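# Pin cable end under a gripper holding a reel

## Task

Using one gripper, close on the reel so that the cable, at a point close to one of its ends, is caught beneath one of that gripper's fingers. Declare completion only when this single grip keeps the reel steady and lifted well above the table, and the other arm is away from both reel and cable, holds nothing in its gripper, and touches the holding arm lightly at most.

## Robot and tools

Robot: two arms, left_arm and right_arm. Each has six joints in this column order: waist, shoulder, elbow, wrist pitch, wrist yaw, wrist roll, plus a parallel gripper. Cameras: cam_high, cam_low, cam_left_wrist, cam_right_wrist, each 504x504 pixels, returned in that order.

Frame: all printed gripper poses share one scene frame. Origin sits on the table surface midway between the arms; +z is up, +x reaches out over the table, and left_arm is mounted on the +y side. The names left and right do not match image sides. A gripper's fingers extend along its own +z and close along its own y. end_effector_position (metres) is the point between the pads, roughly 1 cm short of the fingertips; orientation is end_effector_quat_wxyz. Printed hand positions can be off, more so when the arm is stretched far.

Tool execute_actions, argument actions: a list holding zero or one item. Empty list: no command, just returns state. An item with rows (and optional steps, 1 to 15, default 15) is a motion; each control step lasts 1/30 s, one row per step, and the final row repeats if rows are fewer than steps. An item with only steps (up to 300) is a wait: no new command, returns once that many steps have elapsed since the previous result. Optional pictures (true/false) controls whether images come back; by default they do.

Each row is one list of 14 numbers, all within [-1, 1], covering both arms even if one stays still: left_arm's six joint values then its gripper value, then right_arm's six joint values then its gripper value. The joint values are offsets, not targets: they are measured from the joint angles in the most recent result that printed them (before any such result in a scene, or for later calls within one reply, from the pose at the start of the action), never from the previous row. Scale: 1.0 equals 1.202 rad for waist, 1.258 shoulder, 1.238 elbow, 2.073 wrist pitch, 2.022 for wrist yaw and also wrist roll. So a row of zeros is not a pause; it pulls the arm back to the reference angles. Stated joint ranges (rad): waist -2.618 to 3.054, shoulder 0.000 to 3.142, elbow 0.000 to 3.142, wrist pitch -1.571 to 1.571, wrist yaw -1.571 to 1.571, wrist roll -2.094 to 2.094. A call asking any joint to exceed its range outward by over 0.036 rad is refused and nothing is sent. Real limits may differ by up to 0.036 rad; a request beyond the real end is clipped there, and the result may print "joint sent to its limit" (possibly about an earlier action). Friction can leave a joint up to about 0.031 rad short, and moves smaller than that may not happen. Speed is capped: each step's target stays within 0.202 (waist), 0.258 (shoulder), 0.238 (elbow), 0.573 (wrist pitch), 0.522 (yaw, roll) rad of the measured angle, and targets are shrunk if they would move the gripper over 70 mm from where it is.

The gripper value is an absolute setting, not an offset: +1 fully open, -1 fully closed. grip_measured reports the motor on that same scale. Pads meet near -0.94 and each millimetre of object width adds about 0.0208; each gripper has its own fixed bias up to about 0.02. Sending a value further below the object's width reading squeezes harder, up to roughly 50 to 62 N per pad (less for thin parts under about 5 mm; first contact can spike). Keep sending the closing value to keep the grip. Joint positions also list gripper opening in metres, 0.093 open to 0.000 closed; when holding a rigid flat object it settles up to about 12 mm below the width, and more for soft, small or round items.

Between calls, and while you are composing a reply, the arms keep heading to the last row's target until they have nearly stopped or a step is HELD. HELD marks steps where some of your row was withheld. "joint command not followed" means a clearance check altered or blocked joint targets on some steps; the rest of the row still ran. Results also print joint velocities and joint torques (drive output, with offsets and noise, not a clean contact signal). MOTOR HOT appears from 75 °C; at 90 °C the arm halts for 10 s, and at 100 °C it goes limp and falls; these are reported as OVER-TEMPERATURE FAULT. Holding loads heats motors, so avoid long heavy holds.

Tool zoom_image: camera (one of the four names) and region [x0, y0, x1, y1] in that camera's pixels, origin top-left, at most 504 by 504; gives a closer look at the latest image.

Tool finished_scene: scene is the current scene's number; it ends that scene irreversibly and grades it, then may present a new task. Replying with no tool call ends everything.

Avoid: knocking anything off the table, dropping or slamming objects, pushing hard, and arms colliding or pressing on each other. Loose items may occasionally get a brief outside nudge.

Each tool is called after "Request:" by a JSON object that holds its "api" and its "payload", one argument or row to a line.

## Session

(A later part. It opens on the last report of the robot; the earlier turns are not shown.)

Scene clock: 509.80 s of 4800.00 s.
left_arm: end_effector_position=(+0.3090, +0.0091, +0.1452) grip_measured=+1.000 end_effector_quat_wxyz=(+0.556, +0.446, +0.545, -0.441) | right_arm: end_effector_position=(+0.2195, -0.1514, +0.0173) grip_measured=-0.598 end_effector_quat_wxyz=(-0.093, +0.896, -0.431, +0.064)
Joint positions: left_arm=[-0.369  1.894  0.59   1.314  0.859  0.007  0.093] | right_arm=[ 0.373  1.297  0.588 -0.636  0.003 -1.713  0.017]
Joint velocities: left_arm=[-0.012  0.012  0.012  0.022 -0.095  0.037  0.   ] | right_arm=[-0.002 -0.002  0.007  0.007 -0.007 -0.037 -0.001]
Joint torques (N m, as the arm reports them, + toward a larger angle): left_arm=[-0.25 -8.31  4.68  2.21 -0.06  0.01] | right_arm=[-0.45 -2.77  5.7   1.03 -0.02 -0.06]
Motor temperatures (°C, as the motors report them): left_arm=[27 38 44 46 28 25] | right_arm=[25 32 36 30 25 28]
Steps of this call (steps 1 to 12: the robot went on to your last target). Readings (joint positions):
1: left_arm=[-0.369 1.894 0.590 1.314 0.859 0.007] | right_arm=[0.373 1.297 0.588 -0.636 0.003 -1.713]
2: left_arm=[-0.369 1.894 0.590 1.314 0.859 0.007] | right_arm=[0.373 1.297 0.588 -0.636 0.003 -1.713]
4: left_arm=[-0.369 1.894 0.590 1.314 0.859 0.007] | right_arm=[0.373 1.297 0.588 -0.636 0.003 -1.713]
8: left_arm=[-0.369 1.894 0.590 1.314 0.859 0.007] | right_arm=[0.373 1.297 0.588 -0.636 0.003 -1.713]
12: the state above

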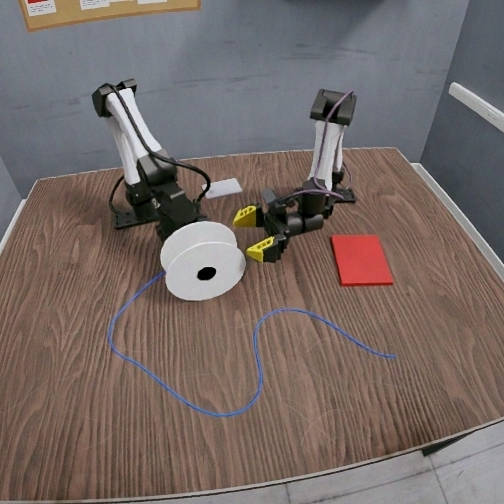

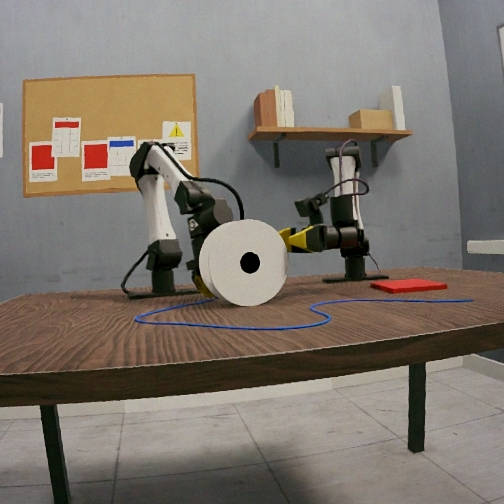

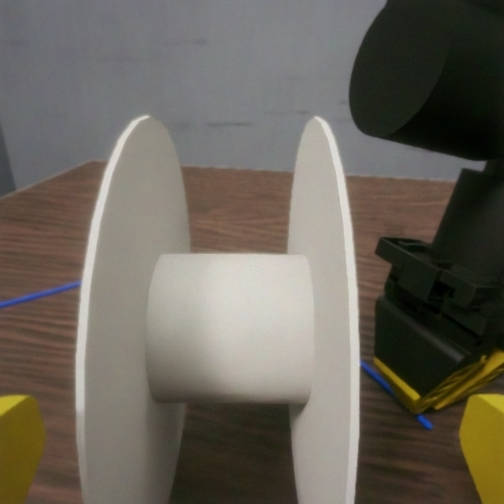

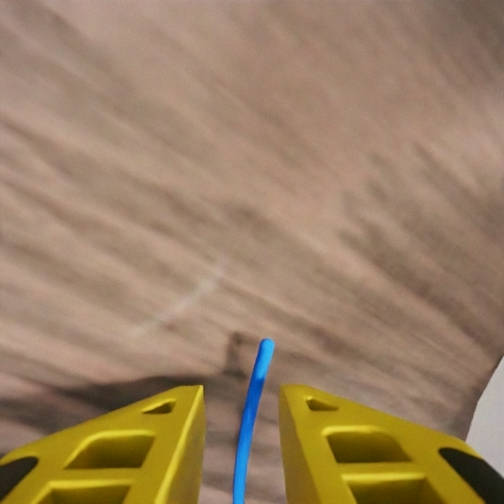

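Request:
{"api": "execute_actions", "payload": {
  "actions": [
    {"rows": [
[0,0,0,0,0,0,1, 0,0.006,0,0.006,0,0,-0.6],
[0,0,0,0,0,0,1, 0,0.010,0,0.010,0,0,-0.6],
[0,0,0,0,0,0,1, 0,0.013,0,0.013,0,0,-0.6],
[0,0,0,0,0,0,1, 0,0.016,0,0.015,0,0,-0.6],
[0,0,0,0,0,0,1, 0,0.019,0,0.016,0,0,-0.6],
[0,0,0,0,0,0,1, 0,0.022,0,0.016,0,0,-0.6],
[0,0,0,0,0,0,1, 0,0.025,0,0.016,0,0,-0.6],
[0,0,0,0,0,0,1, 0,0.028,0,0.016,0,0,-0.6],
[0,0,0,0,0,0,1, 0,0.031,0,0.016,0,0,-0.6],
[0,0,0,0,0,0,1, 0,0.033,0,0.016,0,0,-0.6],
[0,0,0,0,0,0,1, 0,0.035,0,0.016,0,0,-0.6],
[0,0,0,0,0,0,1, 0,0.037,0,0.016,0,0,-0.6],
[0,0,0,0,0,0,1, 0,0.038,0,0.016,0,0,-0.6],
[0,0,0,0,0,0,1, 0,0.039,0,0.016,0,0,-0.6],
[0,0,0,0,0,0,1, 0,0.039,0,0.016,0,0,-0.6]
], "steps": 15}
  ],
  "pictures": false
}}

Request:
{"api": "execute_actions", "payload": {
  "actions": [
    {"steps": 14}
  ]
}}

Scene clock: 530.47 s of 4800.00 s.
left_arm: end_effector_position=(+0.3090, +0.0091, +0.1452) grip_measured=+1.000 end_effector_quat_wxyz=(+0.556, +0.446, +0.545, -0.441) | right_arm: end_effector_position=(+0.2205, -0.1508, +0.0123) grip_measured=-0.598 end_effector_quat_wxyz=(-0.088, +0.896, -0.431, +0.061)
Joint positions: left_arm=[-0.369  1.894  0.59   1.314  0.859  0.007  0.093] | right_arm=[ 0.373  1.326  0.588 -0.619  0.003 -1.713  0.017]
Joint velocities: left_arm=[ 0.007  0.002 -0.002 -0.051 -0.007 -0.037  0.   ] | right_arm=[-0.007  0.022 -0.002 -0.022  0.007 -0.095  0.001]
Joint torques (N m, as the arm reports them, + toward a larger angle): left_arm=[-0.24 -8.3   4.67  2.21 -0.07  0.01] | right_arm=[-0.45 -2.99  5.6   1.18 -0.02 -0.06]
Motor temperatures (°C, as the motors report them): left_arm=[27 38 43 47 28 25] | right_arm=[25 31 37 30 25 28]
Steps of this call (steps 1 to 15: the robot went on to your last target; steps 16 to 200: nothing new was sent; then 13.50 s passed at rest; steps 201 to 215: all 15 steps of this action). Readings (joint positions):
201: left_arm=[-0.369 1.894 0.590 1.314 0.859 0.007] | right_arm=[0.373 1.297 0.588 -0.636 0.003 -1.713]
202: left_arm=[-0.369 1.894 0.590 1.314 0.859 0.007] | right_arm=[0.373 1.297 0.588 -0.636 0.003 -1.713]
204: left_arm=[-0.369 1.894 0.590 1.314 0.859 0.007] | right_arm=[0.373 1.297 0.588 -0.632 0.003 -1.713]
208: left_arm=[-0.369 1.894 0.590 1.314 0.859 0.007] | right_arm=[0.373 1.302 0.588 -0.622 0.003 -1.713]
215: the state above

Scene clock: 530.93 s of 4800.00 s.
left_arm: end_effector_position=(+0.3090, +0.0091, +0.1452) grip_measured=+1.000 end_effector_quat_wxyz=(+0.556, +0.446, +0.545, -0.441) | right_arm: end_effector_position=(+0.2207, -0.1507, +0.0122) grip_measured=-0.598 end_effector_quat_wxyz=(-0.088, +0.896, -0.431, +0.061)
Joint positions: left_arm=[-0.369  1.894  0.59   1.314  0.859  0.007  0.093] | right_arm=[ 0.373  1.327  0.588 -0.618  0.003 -1.713  0.017]
Joint velocities: left_arm=[ 0.007  0.017 -0.012  0.007  0.007  0.007  0.   ] | right_arm=[-0.012  0.007 -0.012 -0.081 -0.051 -0.037  0.001]
Joint torques (N m, as the arm reports them, + toward a larger angle): left_arm=[-0.25 -8.31  4.67  2.21 -0.06  0.01] | right_arm=[-0.46 -2.93  5.59  1.17 -0.02 -0.06]
Motor temperatures (°C, as the motors report them): left_arm=[27 38 43 47 28 25] | right_arm=[25 31 37 30 25 28]
Steps of this call (steps 1 to 14: the robot went on to your last target). Readings (joint positions):
1: left_arm=[-0.369 1.894 0.590 1.314 0.859 0.007] | right_arm=[0.373 1.326 0.588 -0.619 0.003 -1.713]
2: left_arm=[-0.369 1.894 0.590 1.314 0.859 0.007] | right_arm=[0.373 1.327 0.588 -0.619 0.003 -1.713]
4: left_arm=[-0.369 1.894 0.590 1.314 0.859 0.007] | right_arm=[0.373 1.327 0.588 -0.619 0.003 -1.713]
8: left_arm=[-0.369 1.894 0.590 1.314 0.859 0.007] | right_arm=[0.373 1.327 0.588 -0.619 0.003 -1.713]
14: the state above

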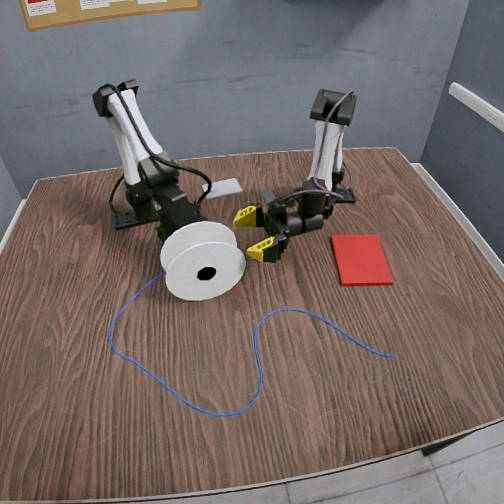

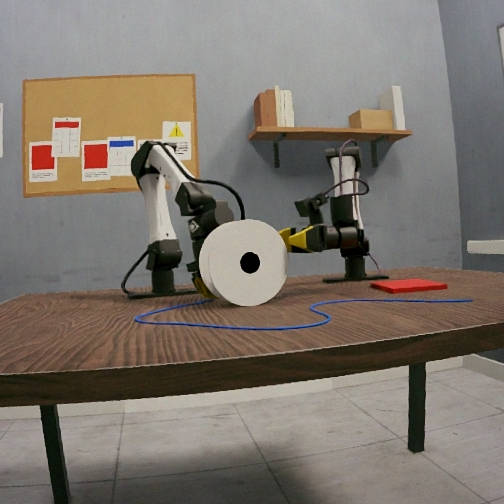

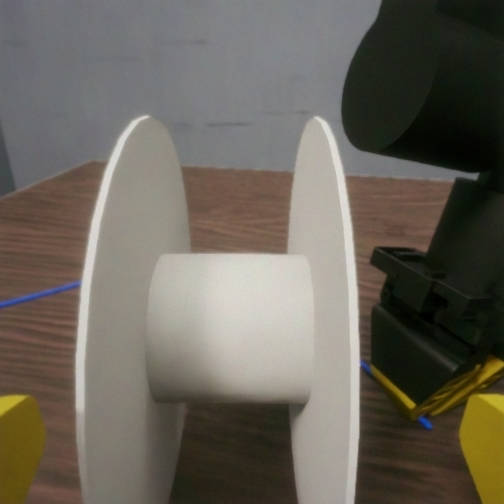

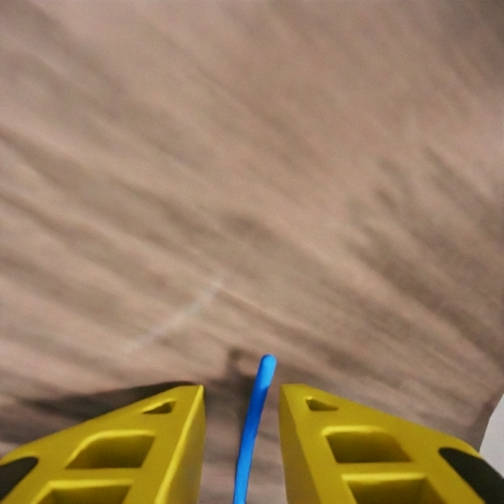

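Request:
{"api": "execute_actions", "payload": {
  "actions": [
    {"rows": [
[0,0,0,0,0,0,1, 0,0.008,0,0,0,0,-0.62],
[0,0,0,0,0,0,1, 0,0.013,0,0,0,0,-0.65],
[0,0,0,0,0,0,1, 0,0.017,0,0,0,0,-0.68],
[0,0,0,0,0,0,1, 0,0.020,0,0,0,0,-0.71],
[0,0,0,0,0,0,1, 0,0.023,0,0,0,0,-0.74],
[0,0,0,0,0,0,1, 0,0.025,0,0,0,0,-0.76],
[0,0,0,0,0,0,1, 0,0.027,0,0,0,0,-0.78],
[0,0,0,0,0,0,1, 0,0.027,0,0,0,0,-0.80],
[0,0,0,0,0,0,1, 0,0.027,0,0,0,0,-0.82],
[0,0,0,0,0,0,1, 0,0.027,0,0,0,0,-0.85],
[0,0,0,0,0,0,1, 0,0.027,0,0,0,0,-0.88],
[0,0,0,0,0,0,1, 0,0.027,0,0,0,0,-0.91],
[0,0,0,0,0,0,1, 0,0.027,0,0,0,0,-0.94],
[0,0,0,0,0,0,1, 0,0.027,0,0,0,0,-0.97],
[0,0,0,0,0,0,1, 0,0.027,0,0,0,0,-1.0]
], "steps": 15}
  ],
  "pictures": false
}}

Request:
{"api": "execute_actions", "payload": {
  "actions": [
    {"steps": 14}
  ]
}}

Scene clock: 550.00 s of 4800.00 s.
left_arm: end_effector_position=(+0.3090, +0.0091, +0.1452) grip_measured=+1.000 end_effector_quat_wxyz=(+0.556, +0.446, +0.545, -0.441) | right_arm: end_effector_position=(+0.2195, -0.1515, +0.0093) grip_measured=-0.979 end_effector_quat_wxyz=(-0.082, +0.897, -0.431, +0.057)
Joint positions: left_arm=[-0.369  1.894  0.59   1.314  0.859  0.007  0.093] | right_arm=[ 0.373  1.34   0.588 -0.618  0.003 -1.713  0.   ]
Joint velocities: left_arm=[-0.002  0.002 -0.007 -0.051  0.022  0.022  0.   ] | right_arm=[-0.007 -0.012 -0.007 -0.037  0.037 -0.007  0.   ]
Joint torques (N m, as the arm reports them, + toward a larger angle): left_arm=[-0.24 -8.3   4.67  2.2  -0.07  0.01] | right_arm=[-0.45 -3.03  5.55  0.97 -0.03 -0.07]
Motor temperatures (°C, as the motors report them): left_arm=[27 38 43 47 28 25] | right_arm=[25 31 37 30 25 28]
Steps of this call (steps 1 to 15: the robot went on to your last target; steps 16 to 200: nothing new was sent; then 11.90 s passed at rest; steps 201 to 215: all 15 steps of this action). Readings (joint positions):
201: left_arm=[-0.369 1.894 0.590 1.314 0.859 0.007] | right_arm=[0.373 1.327 0.588 -0.618 0.003 -1.713]
202: left_arm=[-0.369 1.894 0.590 1.314 0.859 0.007] | right_arm=[0.373 1.327 0.588 -0.618 0.003 -1.713]
204: left_arm=[-0.369 1.894 0.590 1.314 0.859 0.007] | right_arm=[0.373 1.327 0.588 -0.618 0.003 -1.713]
208: left_arm=[-0.369 1.894 0.590 1.314 0.859 0.007] | right_arm=[0.373 1.335 0.588 -0.618 0.003 -1.713]
215: the state above

Scene clock: 550.47 s of 4800.00 s.
left_arm: end_effector_position=(+0.3090, +0.0091, +0.1452) grip_measured=+1.000 end_effector_quat_wxyz=(+0.556, +0.446, +0.545, -0.441) | right_arm: end_effector_position=(+0.2195, -0.1515, +0.0093) grip_measured=-0.992 end_effector_quat_wxyz=(-0.082, +0.897, -0.431, +0.057)
Joint positions: left_arm=[-0.369  1.894  0.59   1.314  0.859  0.007  0.093] | right_arm=[ 0.373  1.34   0.588 -0.618  0.003 -1.713  0.   ]
Joint velocities: left_arm=[-0.007  0.007  0.002  0.066  0.022 -0.007  0.   ] | right_arm=[ 0.007  0.012 -0.022 -0.051  0.081  0.022  0.   ]
Joint torques (N m, as the arm reports them, + toward a larger angle): left_arm=[-0.25 -8.3   4.68  2.21 -0.07  0.01] | right_arm=[-0.45 -3.01  5.55  0.97 -0.02 -0.06]
Motor temperatures (°C, as the motors report them): left_arm=[27 38 43 47 28 25] | right_arm=[25 31 37 30 25 28]
Steps of this call (steps 1 to 14: the robot went on to your last target). Readings (joint positions):
1: left_arm=[-0.369 1.894 0.590 1.314 0.859 0.007] | right_arm=[0.373 1.340 0.588 -0.618 0.003 -1.713]
2: left_arm=[-0.369 1.894 0.590 1.314 0.859 0.007] | right_arm=[0.373 1.340 0.588 -0.618 0.003 -1.713]
4: left_arm=[-0.369 1.894 0.590 1.314 0.859 0.007] | right_arm=[0.373 1.340 0.588 -0.618 0.003 -1.713]
8: left_arm=[-0.369 1.894 0.590 1.314 0.859 0.007] | right_arm=[0.373 1.340 0.588 -0.618 0.003 -1.713]
14: the state above

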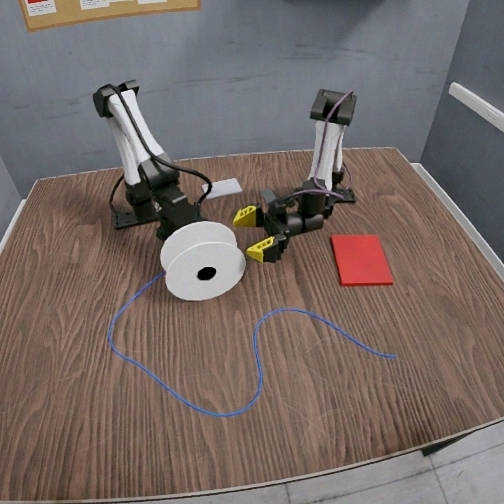

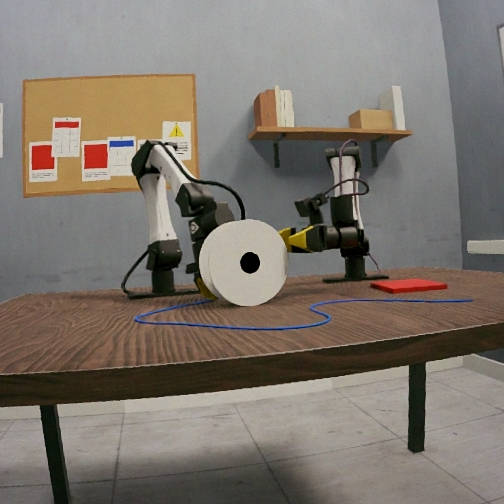

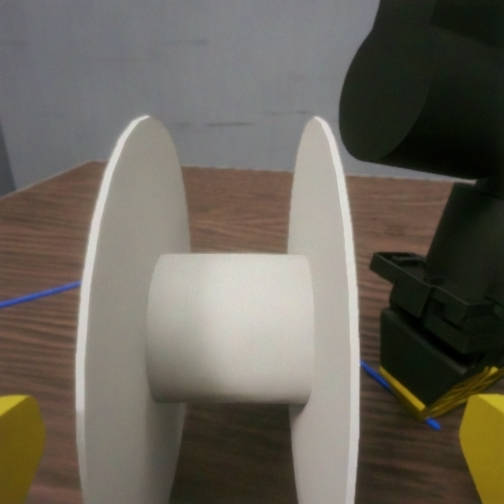

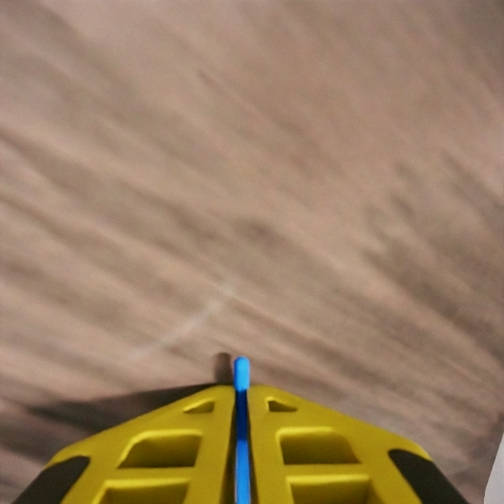

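Request:
{"api": "execute_actions", "payload": {
  "actions": [
    {"rows": [
[0,0,0,0,0,0,1, 0.002,-0.010,0.008,-0.002,0,0.003,-1],
[0,0,0,0,0,0,1, 0.004,-0.018,0.014,-0.004,0,0.006,-1],
[0,0,0,0,0,0,1, 0.006,-0.027,0.020,-0.006,0,0.010,-1],
[0,0,0,0,0,0,1, 0.009,-0.037,0.027,-0.009,0,0.015,-1],
[0,0,0,0,0,0,1, 0.012,-0.048,0.034,-0.012,0,0.021,-1],
[0,0,0,0,0,0,1, 0.016,-0.060,0.042,-0.015,0,0.028,-1],
[0,0,0,0,0,0,1, 0.020,-0.073,0.050,-0.018,0,0.036,-1],
[0,0,0,0,0,0,1, 0.024,-0.087,0.058,-0.021,0,0.046,-1],
[0,0,0,0,0,0,1, 0.028,-0.102,0.067,-0.025,0,0.057,-1],
[0,0,0,0,0,0,1, 0.033,-0.118,0.076,-0.029,0,0.069,-1],
[0,0,0,0,0,0,1, 0.038,-0.134,0.086,-0.033,0,0.082,-1],
[0,0,0,0,0,0,1, 0.043,-0.150,0.096,-0.037,0,0.097,-1],
[0,0,0,0,0,0,1, 0.048,-0.166,0.106,-0.041,0,0.113,-1],
[0,0,0,0,0,0,1, 0.053,-0.182,0.116,-0.045,0,0.130,-1],
[0,0,0,0,0,0,1, 0.058,-0.198,0.126,-0.049,0,0.148,-1]
], "steps": 15}
  ],
  "pictures": false
}}

Request:
{"api": "execute_actions", "payload": {
  "actions": [
    {"rows": [
[0,0,0,0,0,0,1, 0.020,-0.055,0.045,-0.020,0,0.060,-1],
[0,0,0,0,0,0,1, 0.025,-0.071,0.055,-0.024,0,0.082,-1],
[0,0,0,0,0,0,1, 0.030,-0.087,0.065,-0.028,0,0.104,-1],
[0,0,0,0,0,0,1, 0.035,-0.103,0.075,-0.032,0,0.127,-1],
[0,0,0,0,0,0,1, 0.040,-0.119,0.085,-0.036,0,0.150,-1],
[0,0,0,0,0,0,1, 0.045,-0.135,0.095,-0.040,0,0.174,-1],
[0,0,0,0,0,0,1, 0.050,-0.151,0.105,-0.044,0,0.198,-1],
[0,0,0,0,0,0,1, 0.055,-0.167,0.115,-0.048,0,0.222,-1],
[0,0,0,0,0,0,1, 0.060,-0.183,0.125,-0.052,0,0.246,-1],
[0,0,0,0,0,0,1, 0.065,-0.199,0.135,-0.056,0,0.270,-1],
[0,0,0,0,0,0,1, 0.070,-0.215,0.145,-0.060,0,0.294,-1],
[0,0,0,0,0,0,1, 0.075,-0.231,0.155,-0.064,0,0.318,-1],
[0,0,0,0,0,0,1, 0.080,-0.247,0.165,-0.068,0,0.342,-1],
[0,0,0,0,0,0,1, 0.085,-0.263,0.175,-0.072,0,0.366,-1],
[0,0,0,0,0,0,1, 0.090,-0.279,0.185,-0.076,0,0.390,-1]
], "steps": 15}
  ],
  "pictures": false
}}

Request:
{"api": "execute_actions", "payload": {
  "actions": [
    {"rows": [
[0,0,0,0,0,0,1, 0.020,-0.055,0.045,-0.020,0,0.080,-1],
[0,0,0,0,0,0,1, 0.025,-0.070,0.054,-0.023,0,0.106,-1],
[0,0,0,0,0,0,1, 0.030,-0.085,0.062,-0.026,0,0.132,-1],
[0,0,0,0,0,0,1, 0.035,-0.100,0.070,-0.029,0,0.158,-1],
[0,0,0,0,0,0,1, 0.040,-0.114,0.078,-0.032,0,0.184,-1],
[0,0,0,0,0,0,1, 0.044,-0.127,0.085,-0.035,0,0.210,-1],
[0,0,0,0,0,0,1, 0.048,-0.139,0.092,-0.038,0,0.236,-1],
[0,0,0,0,0,0,1, 0.052,-0.150,0.098,-0.041,0,0.262,-1],
[0,0,0,0,0,0,1, 0.056,-0.160,0.104,-0.044,0,0.288,-1],
[0,0,0,0,0,0,1, 0.059,-0.169,0.109,-0.046,0,0.314,-1],
[0,0,0,0,0,0,1, 0.062,-0.177,0.113,-0.048,0,0.338,-1],
[0,0,0,0,0,0,1, 0.064,-0.184,0.117,-0.050,0,0.360,-1],
[0,0,0,0,0,0,1, 0.066,-0.190,0.120,-0.051,0,0.380,-1],
[0,0,0,0,0,0,1, 0.067,-0.194,0.122,-0.052,0,0.395,-1],
[0,0,0,0,0,0,1, 0.068,-0.197,0.123,-0.052,0,0.405,-1]
], "steps": 15}
  ],
  "pictures": false
}}

Request:
{"api": "execute_actions", "payload": {
  "actions": [
    {"steps": 25}
  ]
}}

Scene clock: 670.97 s of 4800.00 s.
left_arm: end_effector_position=(+0.3090, +0.0091, +0.1452) grip_measured=+1.000 end_effector_quat_wxyz=(+0.556, +0.446, +0.545, -0.441) | right_arm: end_effector_position=(+0.2452, -0.1211, +0.0867) grip_measured=-0.992 end_effector_quat_wxyz=(-0.202, +0.850, -0.476, +0.107)
Joint positions: left_arm=[-0.369  1.894  0.59   1.314  0.859  0.007  0.093] | right_arm=[ 0.422  1.144  0.704 -0.67   0.003 -1.54   0.   ]
Joint velocities: left_arm=[-0.017  0.002 -0.002 -0.081 -0.037 -0.022  0.   ] | right_arm=[ 0.154 -0.584  0.359 -0.212 -0.022  0.755  0.   ]
Joint torques (N m, as the arm reports them, + toward a larger angle): left_arm=[-0.25 -8.3   4.67  2.21 -0.07  0.01] | right_arm=[ 0.38 -5.74  7.67  1.35  0.01  0.03]
Motor temperatures (°C, as the motors report them): left_arm=[27 40 42 48 27 25] | right_arm=[25 31 37 29 25 28]
Steps of this call (steps 1 to 15: the robot went on to your last target; steps 16 to 200: nothing new was sent; then 113.33 s passed at rest; steps 201 to 215: all 15 steps of this action). Readings (joint positions):
201: left_arm=[-0.369 1.894 0.590 1.314 0.859 0.007] | right_arm=[0.373 1.340 0.588 -0.618 0.003 -1.713]
202: left_arm=[-0.369 1.894 0.590 1.314 0.859 0.007] | right_arm=[0.373 1.340 0.588 -0.618 0.003 -1.713]
204: left_arm=[-0.369 1.894 0.590 1.314 0.859 0.007] | right_arm=[0.373 1.333 0.588 -0.620 0.003 -1.709]
208: left_arm=[-0.369 1.894 0.590 1.314 0.859 0.007] | right_arm=[0.382 1.282 0.615 -0.638 0.003 -1.678]
215: the state above

Scene clock: 671.47 s of 4800.00 s.
left_arm: end_effector_position=(+0.3090, +0.0091, +0.1452) grip_measured=+1.000 end_effector_quat_wxyz=(+0.556, +0.446, +0.545, -0.441) | right_arm: end_effector_position=(+0.2339, -0.1003, +0.2225) grip_measured=-0.992 end_effector_quat_wxyz=(+0.407, -0.663, +0.625, -0.061)
Joint positions: left_arm=[-0.369  1.894  0.59   1.314  0.859  0.007  0.093] | right_arm=[ 0.51   0.845  0.893 -0.769  0.003 -0.961  0.   ]
Joint velocities: left_arm=[-0.002 -0.012 -0.007 -0.037  0.022 -0.037  0.   ] | right_arm=[ 0.159 -0.579  0.339 -0.271 -0.037  1.326  0.   ]
Joint torques (N m, as the arm reports them, + toward a larger angle): left_arm=[-0.25 -8.3   4.67  2.2  -0.06  0.01] | right_arm=[ 0.35 -3.41  8.04  2.05  0.02  0.01]
Motor temperatures (°C, as the motors report them): left_arm=[27 40 42 48 27 25] | right_arm=[25 31 38 29 25 28]
Steps of this call (steps 1 to 15: all 15 steps of this action). Readings (joint positions):
1: left_arm=[-0.369 1.894 0.590 1.314 0.859 0.007] | right_arm=[0.428 1.124 0.717 -0.675 0.003 -1.517]
2: left_arm=[-0.369 1.894 0.590 1.314 0.859 0.007] | right_arm=[0.433 1.104 0.730 -0.680 0.003 -1.493]
4: left_arm=[-0.369 1.894 0.590 1.314 0.859 0.007] | right_arm=[0.444 1.066 0.756 -0.689 0.003 -1.432]
8: left_arm=[-0.369 1.894 0.590 1.314 0.859 0.007] | right_arm=[0.468 0.986 0.806 -0.715 0.003 -1.279]
15: the state above

Scene clock: 671.97 s of 4800.00 s.
left_arm: end_effector_position=(+0.3090, +0.0091, +0.1452) grip_measured=+1.000 end_effector_quat_wxyz=(+0.556, +0.446, +0.545, -0.441) | right_arm: end_effector_position=(+0.1911, -0.1143, +0.3167) grip_measured=-0.992 end_effector_quat_wxyz=(+0.527, -0.423, +0.728, +0.112)
Joint positions: left_arm=[-0.369  1.894  0.59   1.314  0.859  0.007  0.093] | right_arm=[ 0.579  0.62   1.024 -0.837  0.003 -0.316  0.   ]
Joint velocities: left_arm=[ 0.002 -0.007 -0.012 -0.007  0.022 -0.037  0.   ] | right_arm=[ 0.042 -0.168  0.09  -0.081 -0.081  1.077  0.   ]
Joint torques (N m, as the arm reports them, + toward a larger angle): left_arm=[-0.24 -8.31  4.68  2.21 -0.07  0.01] | right_arm=[ 0.3  -0.26  7.13  2.3   0.03  0.01]
Motor temperatures (°C, as the motors report them): left_arm=[27 40 42 48 27 25] | right_arm=[25 31 38 29 25 28]
Steps of this call (steps 1 to 15: all 15 steps of this action). Readings (joint positions):
1: left_arm=[-0.369 1.894 0.590 1.314 0.859 0.007] | right_arm=[0.515 0.825 0.905 -0.775 0.003 -0.928]
2: left_arm=[-0.369 1.894 0.590 1.314 0.859 0.007] | right_arm=[0.521 0.806 0.918 -0.780 0.003 -0.896]
4: left_arm=[-0.369 1.894 0.590 1.314 0.859 0.007] | right_arm=[0.532 0.769 0.943 -0.786 0.003 -0.821]
8: left_arm=[-0.369 1.894 0.590 1.314 0.859 0.007] | right_arm=[0.554 0.697 0.983 -0.804 0.003 -0.642]
15: the state above

Scene clock: 672.80 s of 4800.00 s.
left_arm: end_effector_position=(+0.3090, +0.0091, +0.1452) grip_measured=+1.000 end_effector_quat_wxyz=(+0.556, +0.446, +0.545, -0.441) | right_arm: end_effector_position=(+0.1879, -0.1166, +0.3157) grip_measured=-0.992 end_effector_quat_wxyz=(+0.513, -0.364, +0.762, +0.154)
Joint positions: left_arm=[-0.369  1.894  0.59   1.314  0.859  0.007  0.093] | right_arm=[ 0.581  0.612  1.028 -0.857  0.003 -0.154  0.   ]
Joint velocities: left_arm=[ 0.002 -0.002 -0.002 -0.051 -0.037 -0.066  0.   ] | right_arm=[-0.012  0.007 -0.037 -0.037  0.007  0.081  0.   ]
Joint torques (N m, as the arm reports them, + toward a larger angle): left_arm=[-0.24 -8.3   4.67  2.21 -0.07  0.01] | right_arm=[ 0.39 -0.28  7.2   2.38  0.04  0.04]
Motor temperatures (°C, as the motors report them): left_arm=[27 40 42 48 27 25] | right_arm=[25 31 38 29 25 28]
Steps of this call (steps 1 to 25: the robot went on to your last target). Readings (joint positions):
1: left_arm=[-0.369 1.894 0.590 1.314 0.859 0.007] | right_arm=[0.580 0.616 1.026 -0.840 0.003 -0.283]
2: left_arm=[-0.369 1.894 0.590 1.314 0.859 0.007] | right_arm=[0.580 0.613 1.028 -0.842 0.003 -0.257]
4: left_arm=[-0.369 1.894 0.590 1.314 0.859 0.007] | right_arm=[0.581 0.612 1.028 -0.846 0.003 -0.219]
8: left_arm=[-0.369 1.894 0.590 1.314 0.859 0.007] | right_arm=[0.581 0.612 1.028 -0.853 0.003 -0.180]
25: the state above

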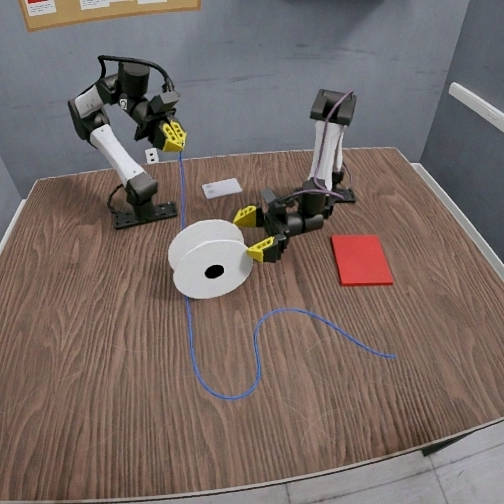

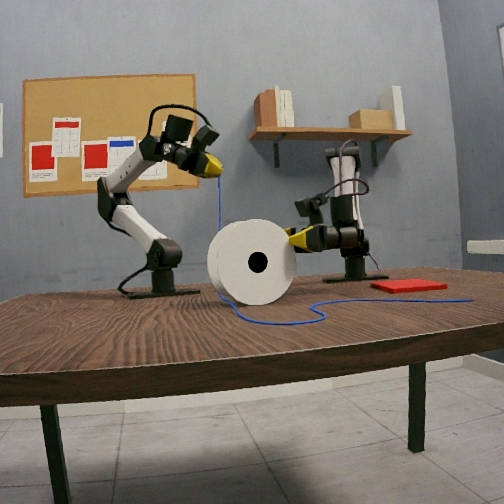

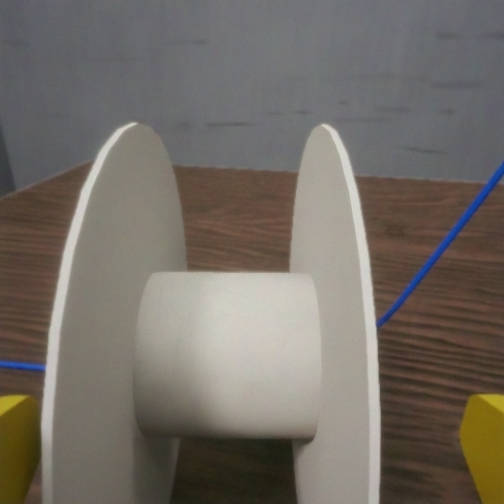

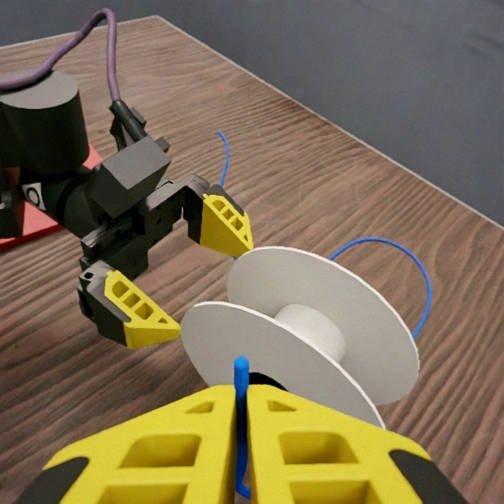

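Request:
{"api": "execute_actions", "payload": {
  "actions": []
}}

Scene clock: 675.97 s of 4800.00 s.
left_arm: end_effector_position=(+0.3090, +0.0091, +0.1452) grip_measured=+1.000 end_effector_quat_wxyz=(+0.556, +0.446, +0.545, -0.441) | right_arm: end_effector_position=(+0.1879, -0.1166, +0.3157) grip_measured=-0.992 end_effector_quat_wxyz=(+0.513, -0.364, +0.762, +0.154)
Joint positions: left_arm=[-0.369  1.894  0.59   1.314  0.859  0.007  0.093] | right_arm=[ 0.581  0.612  1.028 -0.857  0.003 -0.153  0.   ]
Joint velocities: left_arm=[-0.012  0.007  0.017 -0.037 -0.022 -0.022  0.   ] | right_arm=[-0.007 -0.012  0.012  0.051 -0.022  0.022  0.   ]
Joint torques (N m, as the arm reports them, + toward a larger angle): left_arm=[-0.25 -8.3   4.68  2.21 -0.06  0.01] | right_arm=[ 0.38 -0.29  7.18  2.37  0.04  0.04]
Motor temperatures (°C, as the motors report them): left_arm=[27 40 42 48 27 25] | right_arm=[25 31 38 30 25 28]
Steps of this call (steps 1 to 15: the robot went on to your last target; steps 16 to 95: nothing new was sent). Readings (joint positions):
1: left_arm=[-0.369 1.894 0.590 1.314 0.859 0.007] | right_arm=[0.581 0.612 1.028 -0.857 0.003 -0.153]
2: left_arm=[-0.369 1.894 0.590 1.314 0.859 0.007] | right_arm=[0.581 0.612 1.028 -0.857 0.003 -0.153]
4: left_arm=[-0.369 1.894 0.590 1.314 0.859 0.007] | right_arm=[0.581 0.612 1.028 -0.857 0.003 -0.153]
8: left_arm=[-0.369 1.894 0.590 1.314 0.859 0.007] | right_arm=[0.581 0.612 1.028 -0.857 0.003 -0.153]
95: the state above
All arms were judged still, so your last target was given up. Only a new action makes them travel on or press farther. Fingers that are still opening or closing keep moving.

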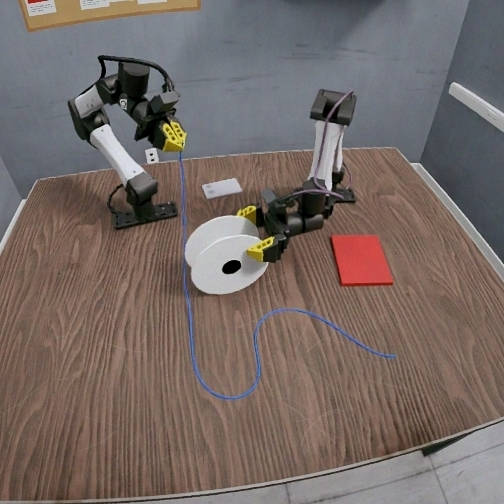

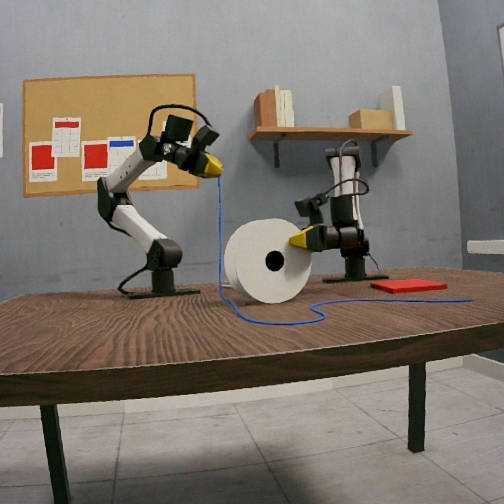

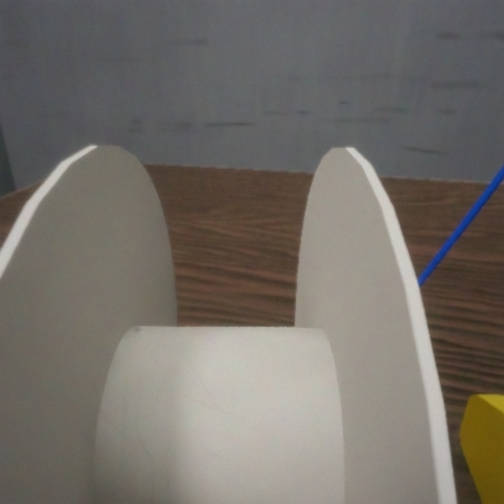

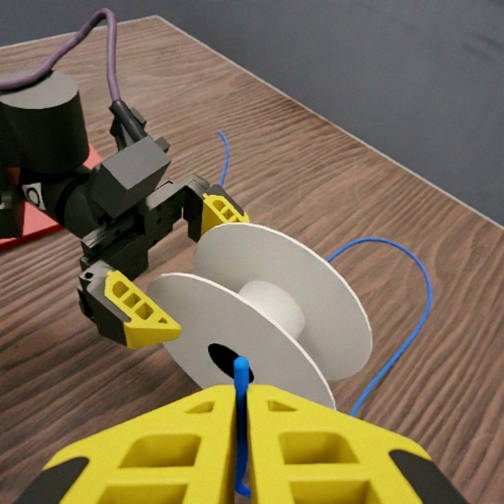

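Request:
{"api": "execute_actions", "payload": {
  "actions": [
    {"steps": 60}
  ]
}}

Scene clock: 677.97 s of 4800.00 s.
left_arm: end_effector_position=(+0.3090, +0.0091, +0.1452) grip_measured=+1.000 end_effector_quat_wxyz=(+0.556, +0.446, +0.545, -0.441) | right_arm: end_effector_position=(+0.1879, -0.1166, +0.3157) grip_measured=-0.992 end_effector_quat_wxyz=(+0.513, -0.364, +0.762, +0.154)
Joint positions: left_arm=[-0.369  1.894  0.59   1.314  0.859  0.007  0.093] | right_arm=[ 0.581  0.612  1.028 -0.857  0.003 -0.153  0.   ]
Joint velocities: left_arm=[ 0.037 -0.012 -0.002  0.007 -0.037  0.007  0.   ] | right_arm=[ 0.002  0.002 -0.002 -0.037 -0.007  0.037  0.   ]
Joint torques (N m, as the arm reports them, + toward a larger angle): left_arm=[-0.25 -8.3   4.67  2.21 -0.07  0.01] | right_arm=[ 0.39 -0.27  7.19  2.38  0.04  0.04]
Motor temperatures (°C, as the motors report them): left_arm=[27 40 42 48 27 25] | right_arm=[25 31 38 30 25 28]
Steps of this call (steps 1 to 60: nothing new was sent). Readings (joint positions):
1: left_arm=[-0.369 1.894 0.590 1.314 0.859 0.007] | right_arm=[0.581 0.612 1.028 -0.857 0.003 -0.153]
2: left_arm=[-0.369 1.894 0.590 1.314 0.859 0.007] | right_arm=[0.581 0.612 1.028 -0.857 0.003 -0.153]
4: left_arm=[-0.369 1.894 0.590 1.314 0.859 0.007] | right_arm=[0.581 0.612 1.028 -0.857 0.003 -0.153]
8: left_arm=[-0.369 1.894 0.590 1.314 0.859 0.007] | right_arm=[0.581 0.612 1.028 -0.857 0.003 -0.153]
60: the state above

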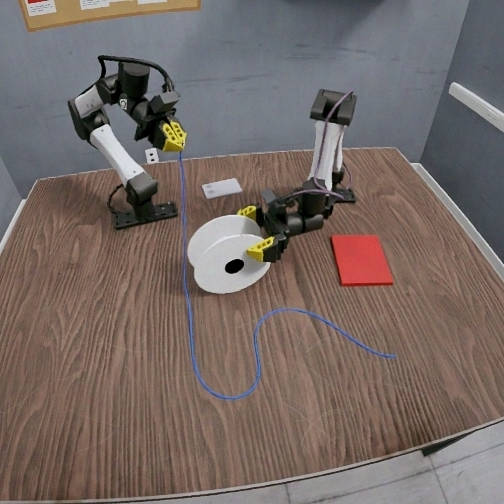

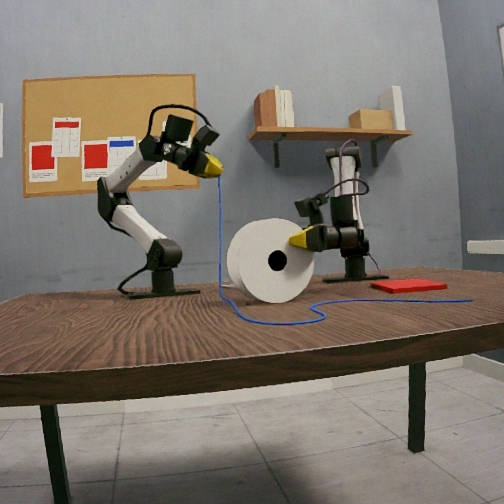

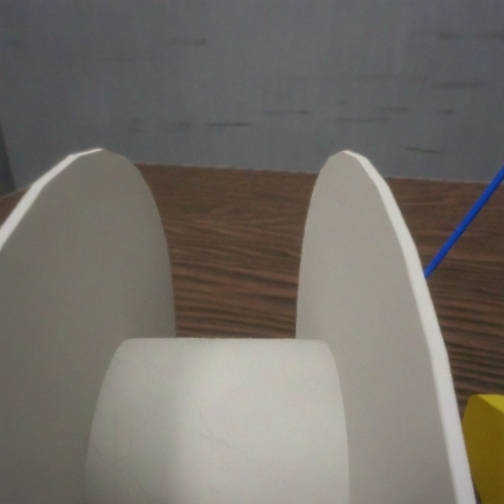

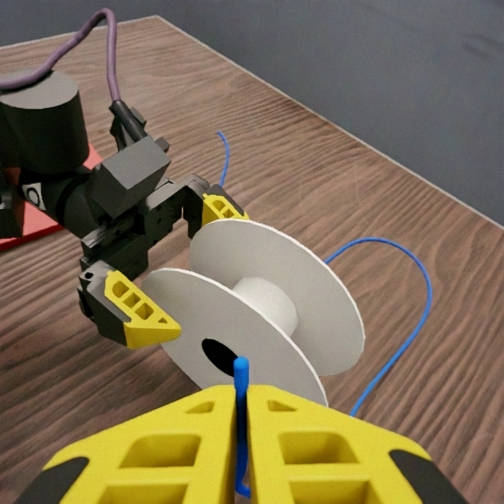

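Request:
{"api": "execute_actions", "payload": {
  "actions": [
    {"rows": [
[0,0,0,0,0,0,1, 0,0,-0.010,0.010,0,0.005,-1],
[0,0,0,0,0,0,1, 0,0,-0.020,0.020,0,0.010,-1],
[0,0,0,0,0,0,1, 0,0,-0.031,0.031,0,0.016,-1],
[0,0,0,0,0,0,1, 0,0,-0.043,0.043,0,0.022,-1],
[0,0,0,0,0,0,1, 0,0,-0.056,0.056,0,0.028,-1],
[0,0,0,0,0,0,1, 0,0,-0.070,0.069,0,0.034,-1],
[0,0,0,0,0,0,1, 0,0,-0.085,0.082,0,0.040,-1],
[0,0,0,0,0,0,1, 0,0,-0.101,0.095,0,0.046,-1],
[0,0,0,0,0,0,1, 0,0,-0.118,0.108,0,0.052,-1],
[0,0,0,0,0,0,1, 0,0,-0.136,0.121,0,0.058,-1],
[0,0,0,0,0,0,1, 0,0,-0.155,0.134,0,0.064,-1],
[0,0,0,0,0,0,1, 0,0,-0.175,0.147,0,0.069,-1],
[0,0,0,0,0,0,1, 0,0,-0.195,0.160,0,0.074,-1],
[0,0,0,0,0,0,1, 0,0,-0.215,0.173,0,0.078,-1],
[0,0,0,0,0,0,1, 0,0,-0.235,0.186,0,0.082,-1]
], "steps": 15}
  ],
  "pictures": false
}}

Request:
{"api": "execute_actions", "payload": {
  "actions": [
    {"rows": [
[0,0,0,0,0,0,1, 0,0,-0.062,0.068,0,0.022,-1],
[0,0,0,0,0,0,1, 0,0,-0.082,0.081,0,0.022,-1],
[0,0,0,0,0,0,1, 0,0,-0.102,0.094,0,0.022,-1],
[0,0,0,0,0,0,1, 0,0,-0.122,0.107,0,0.022,-1],
[0,0,0,0,0,0,1, 0,0,-0.142,0.119,0,0.022,-1],
[0,0,0,0,0,0,1, 0,0,-0.162,0.131,0,0.022,-1],
[0,0,0,0,0,0,1, 0,0,-0.181,0.142,0,0.022,-1],
[0,0,0,0,0,0,1, 0,0,-0.200,0.152,0,0.022,-1],
[0,0,0,0,0,0,1, 0,0,-0.218,0.162,0,0.022,-1],
[0,0,0,0,0,0,1, 0,0,-0.235,0.171,0,0.022,-1],
[0,0,0,0,0,0,1, 0,0,-0.250,0.179,0,0.022,-1],
[0,0,0,0,0,0,1, 0,0,-0.263,0.185,0,0.022,-1],
[0,0,0,0,0,0,1, 0,0,-0.274,0.190,0,0.022,-1],
[0,0,0,0,0,0,1, 0,0,-0.283,0.193,0,0.022,-1],
[0,0,0,0,0,0,1, 0,0,-0.289,0.195,0,0.022,-1]
], "steps": 15}
  ],
  "pictures": false
}}

Request:
{"api": "execute_actions", "payload": {
  "actions": [
    {"steps": 25}
  ]
}}

Scene clock: 777.23 s of 4800.00 s.
left_arm: end_effector_position=(+0.3090, +0.0091, +0.1452) grip_measured=+1.000 end_effector_quat_wxyz=(+0.556, +0.446, +0.545, -0.441) | right_arm: end_effector_position=(+0.2128, -0.0938, +0.2766) grip_measured=-0.992 end_effector_quat_wxyz=(+0.521, -0.316, +0.771, +0.189)
Joint positions: left_arm=[-0.369  1.894  0.59   1.314  0.859  0.007  0.093] | right_arm=[ 0.581  0.612  0.802 -0.587  0.003 -0.039  0.   ]
Joint velocities: left_arm=[ 0.002 -0.017 -0.007 -0.007 -0.022 -0.007  0.   ] | right_arm=[ 0.007 -0.002 -0.716  0.696  0.037  0.227  0.   ]
Joint torques (N m, as the arm reports them, + toward a larger angle): left_arm=[-0.25 -8.3   4.68  2.21 -0.07  0.01] | right_arm=[-0.44  0.24  5.35  2.64  0.04  0.03]
Motor temperatures (°C, as the motors report them): left_arm=[27 40 42 48 27 25] | right_arm=[26 30 40 36 25 28]
Steps of this call (steps 1 to 180: nothing new was sent; then 92.77 s passed at rest; steps 181 to 195: all 15 steps of this action). Readings (joint positions):
181: left_arm=[-0.369 1.894 0.590 1.314 0.859 0.007] | right_arm=[0.581 0.612 1.028 -0.856 0.003 -0.153]
182: left_arm=[-0.369 1.894 0.590 1.314 0.859 0.007] | right_arm=[0.581 0.612 1.028 -0.853 0.003 -0.151]
184: left_arm=[-0.369 1.894 0.590 1.314 0.859 0.007] | right_arm=[0.581 0.612 1.020 -0.831 0.003 -0.143]
188: left_arm=[-0.369 1.894 0.590 1.314 0.859 0.007] | right_arm=[0.581 0.612 0.961 -0.753 0.003 -0.111]
195: the state above

Scene clock: 777.73 s of 4800.00 s.
left_arm: end_effector_position=(+0.3090, +0.0091, +0.1452) grip_measured=+1.000 end_effector_quat_wxyz=(+0.556, +0.446, +0.545, -0.441) | right_arm: end_effector_position=(+0.2294, -0.0787, +0.2012) grip_measured=-0.992 end_effector_quat_wxyz=(+0.521, -0.302, +0.773, +0.199)
Joint positions: left_arm=[-0.369  1.894  0.59   1.314  0.859  0.007  0.093] | right_arm=[ 0.581  0.612  0.481 -0.255  0.003 -0.006  0.   ]
Joint velocities: left_arm=[-0.012  0.012  0.017  0.066  0.022  0.095  0.   ] | right_arm=[-0.007 -0.007 -0.33   0.286  0.007  0.051  0.   ]
Joint torques (N m, as the arm reports them, + toward a larger angle): left_arm=[-0.25 -8.31  4.67  2.21 -0.07  0.01] | right_arm=[-0.46 -0.48  6.13  2.89  0.05  0.04]
Motor temperatures (°C, as the motors report them): left_arm=[27 40 42 48 27 25] | right_arm=[26 30 40 36 25 28]
Steps of this call (steps 1 to 15: all 15 steps of this action). Readings (joint positions):
1: left_arm=[-0.369 1.894 0.590 1.314 0.859 0.007] | right_arm=[0.581 0.612 0.779 -0.564 0.003 -0.032]
2: left_arm=[-0.369 1.894 0.590 1.314 0.859 0.007] | right_arm=[0.581 0.612 0.756 -0.540 0.003 -0.026]
4: left_arm=[-0.369 1.894 0.590 1.314 0.859 0.007] | right_arm=[0.581 0.612 0.713 -0.488 0.003 -0.019]
8: left_arm=[-0.369 1.894 0.590 1.314 0.859 0.007] | right_arm=[0.581 0.612 0.618 -0.382 0.003 -0.011]
15: the state above

Scene clock: 778.57 s of 4800.00 s.
left_arm: end_effector_position=(+0.3090, +0.0091, +0.1452) grip_measured=+1.000 end_effector_quat_wxyz=(+0.556, +0.446, +0.545, -0.441) | right_arm: end_effector_position=(+0.2325, -0.0759, +0.2065) grip_measured=-0.992 end_effector_quat_wxyz=(+0.538, -0.297, +0.762, +0.206)
Joint positions: left_arm=[-0.369  1.894  0.59   1.314  0.859  0.007  0.093] | right_arm=[ 0.581  0.612  0.463 -0.194  0.003 -0.005  0.   ]
Joint velocities: left_arm=[-0.002  0.017  0.002  0.051  0.007  0.051  0.   ] | right_arm=[-0.002  0.007 -0.007 -0.022 -0.066 -0.066  0.   ]
Joint torques (N m, as the arm reports them, + toward a larger angle): left_arm=[-0.26 -8.31  4.67  2.2  -0.07  0.01] | right_arm=[-0.46 -0.5   6.    2.79  0.05  0.04]
Motor temperatures (°C, as the motors report them): left_arm=[27 40 42 49 27 25] | right_arm=[26 30 40 36 25 28]
Steps of this call (steps 1 to 25: the robot went on to your last target). Readings (joint positions):
1: left_arm=[-0.369 1.894 0.590 1.314 0.859 0.007] | right_arm=[0.581 0.612 0.471 -0.247 0.003 -0.006]
2: left_arm=[-0.369 1.894 0.590 1.314 0.859 0.007] | right_arm=[0.581 0.612 0.466 -0.241 0.003 -0.006]
4: left_arm=[-0.369 1.894 0.590 1.314 0.859 0.007] | right_arm=[0.581 0.612 0.463 -0.229 0.003 -0.006]
8: left_arm=[-0.369 1.894 0.590 1.314 0.859 0.007] | right_arm=[0.581 0.612 0.463 -0.207 0.003 -0.005]
25: the state above

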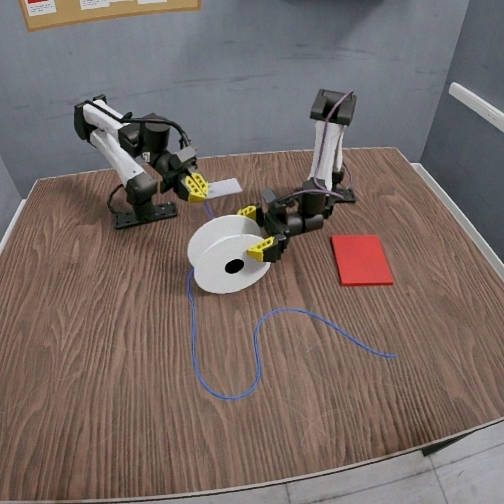

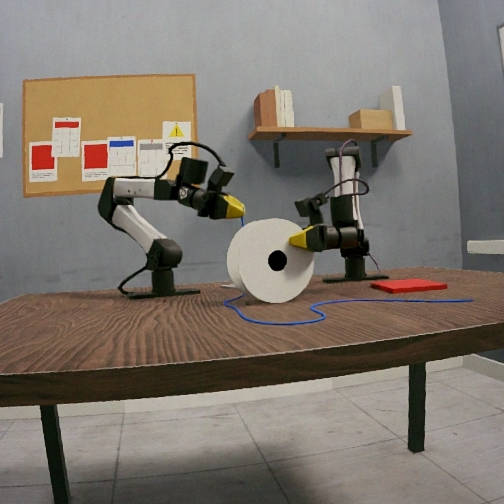

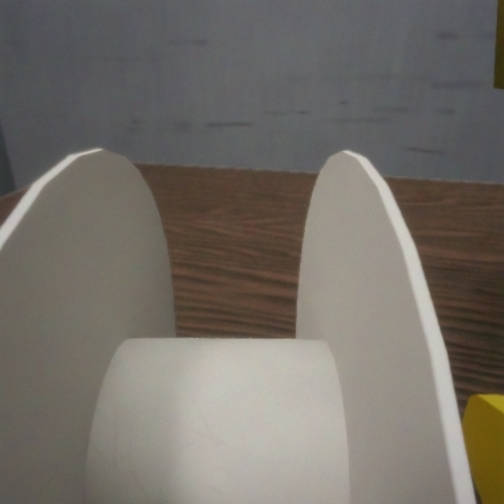

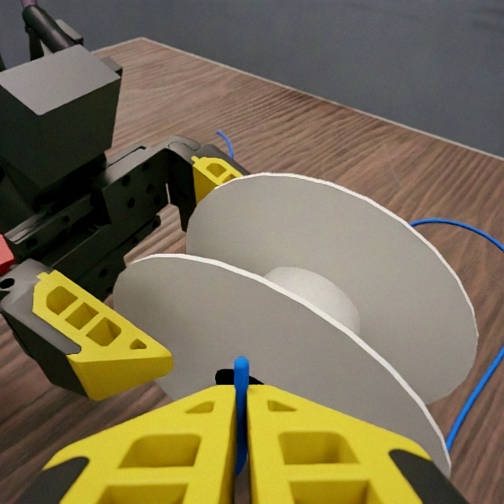

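Request:
{"api": "zoom_image", "payload": {
  "camera": "cam_high",
  "region": [150, 150, 300, 300]
}}

Request:
{"api": "zoom_image", "payload": {
  "camera": "cam_low",
  "region": [190, 170, 340, 320]
}}

Region (150, 150, 300, 300) of cam_high's 504x504 image, scaled by 3.360, with more detail than that image has.

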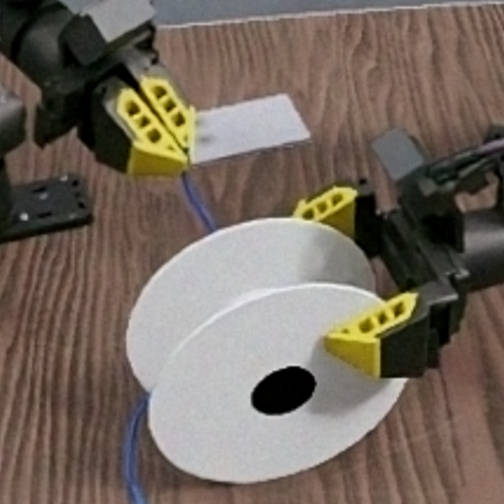

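Region (190, 170, 340, 320) of cam_low's 504x504 image, scaled by 3.360, with more detail than that image has.

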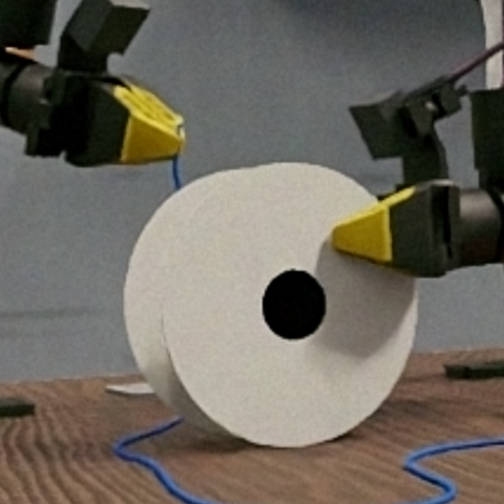

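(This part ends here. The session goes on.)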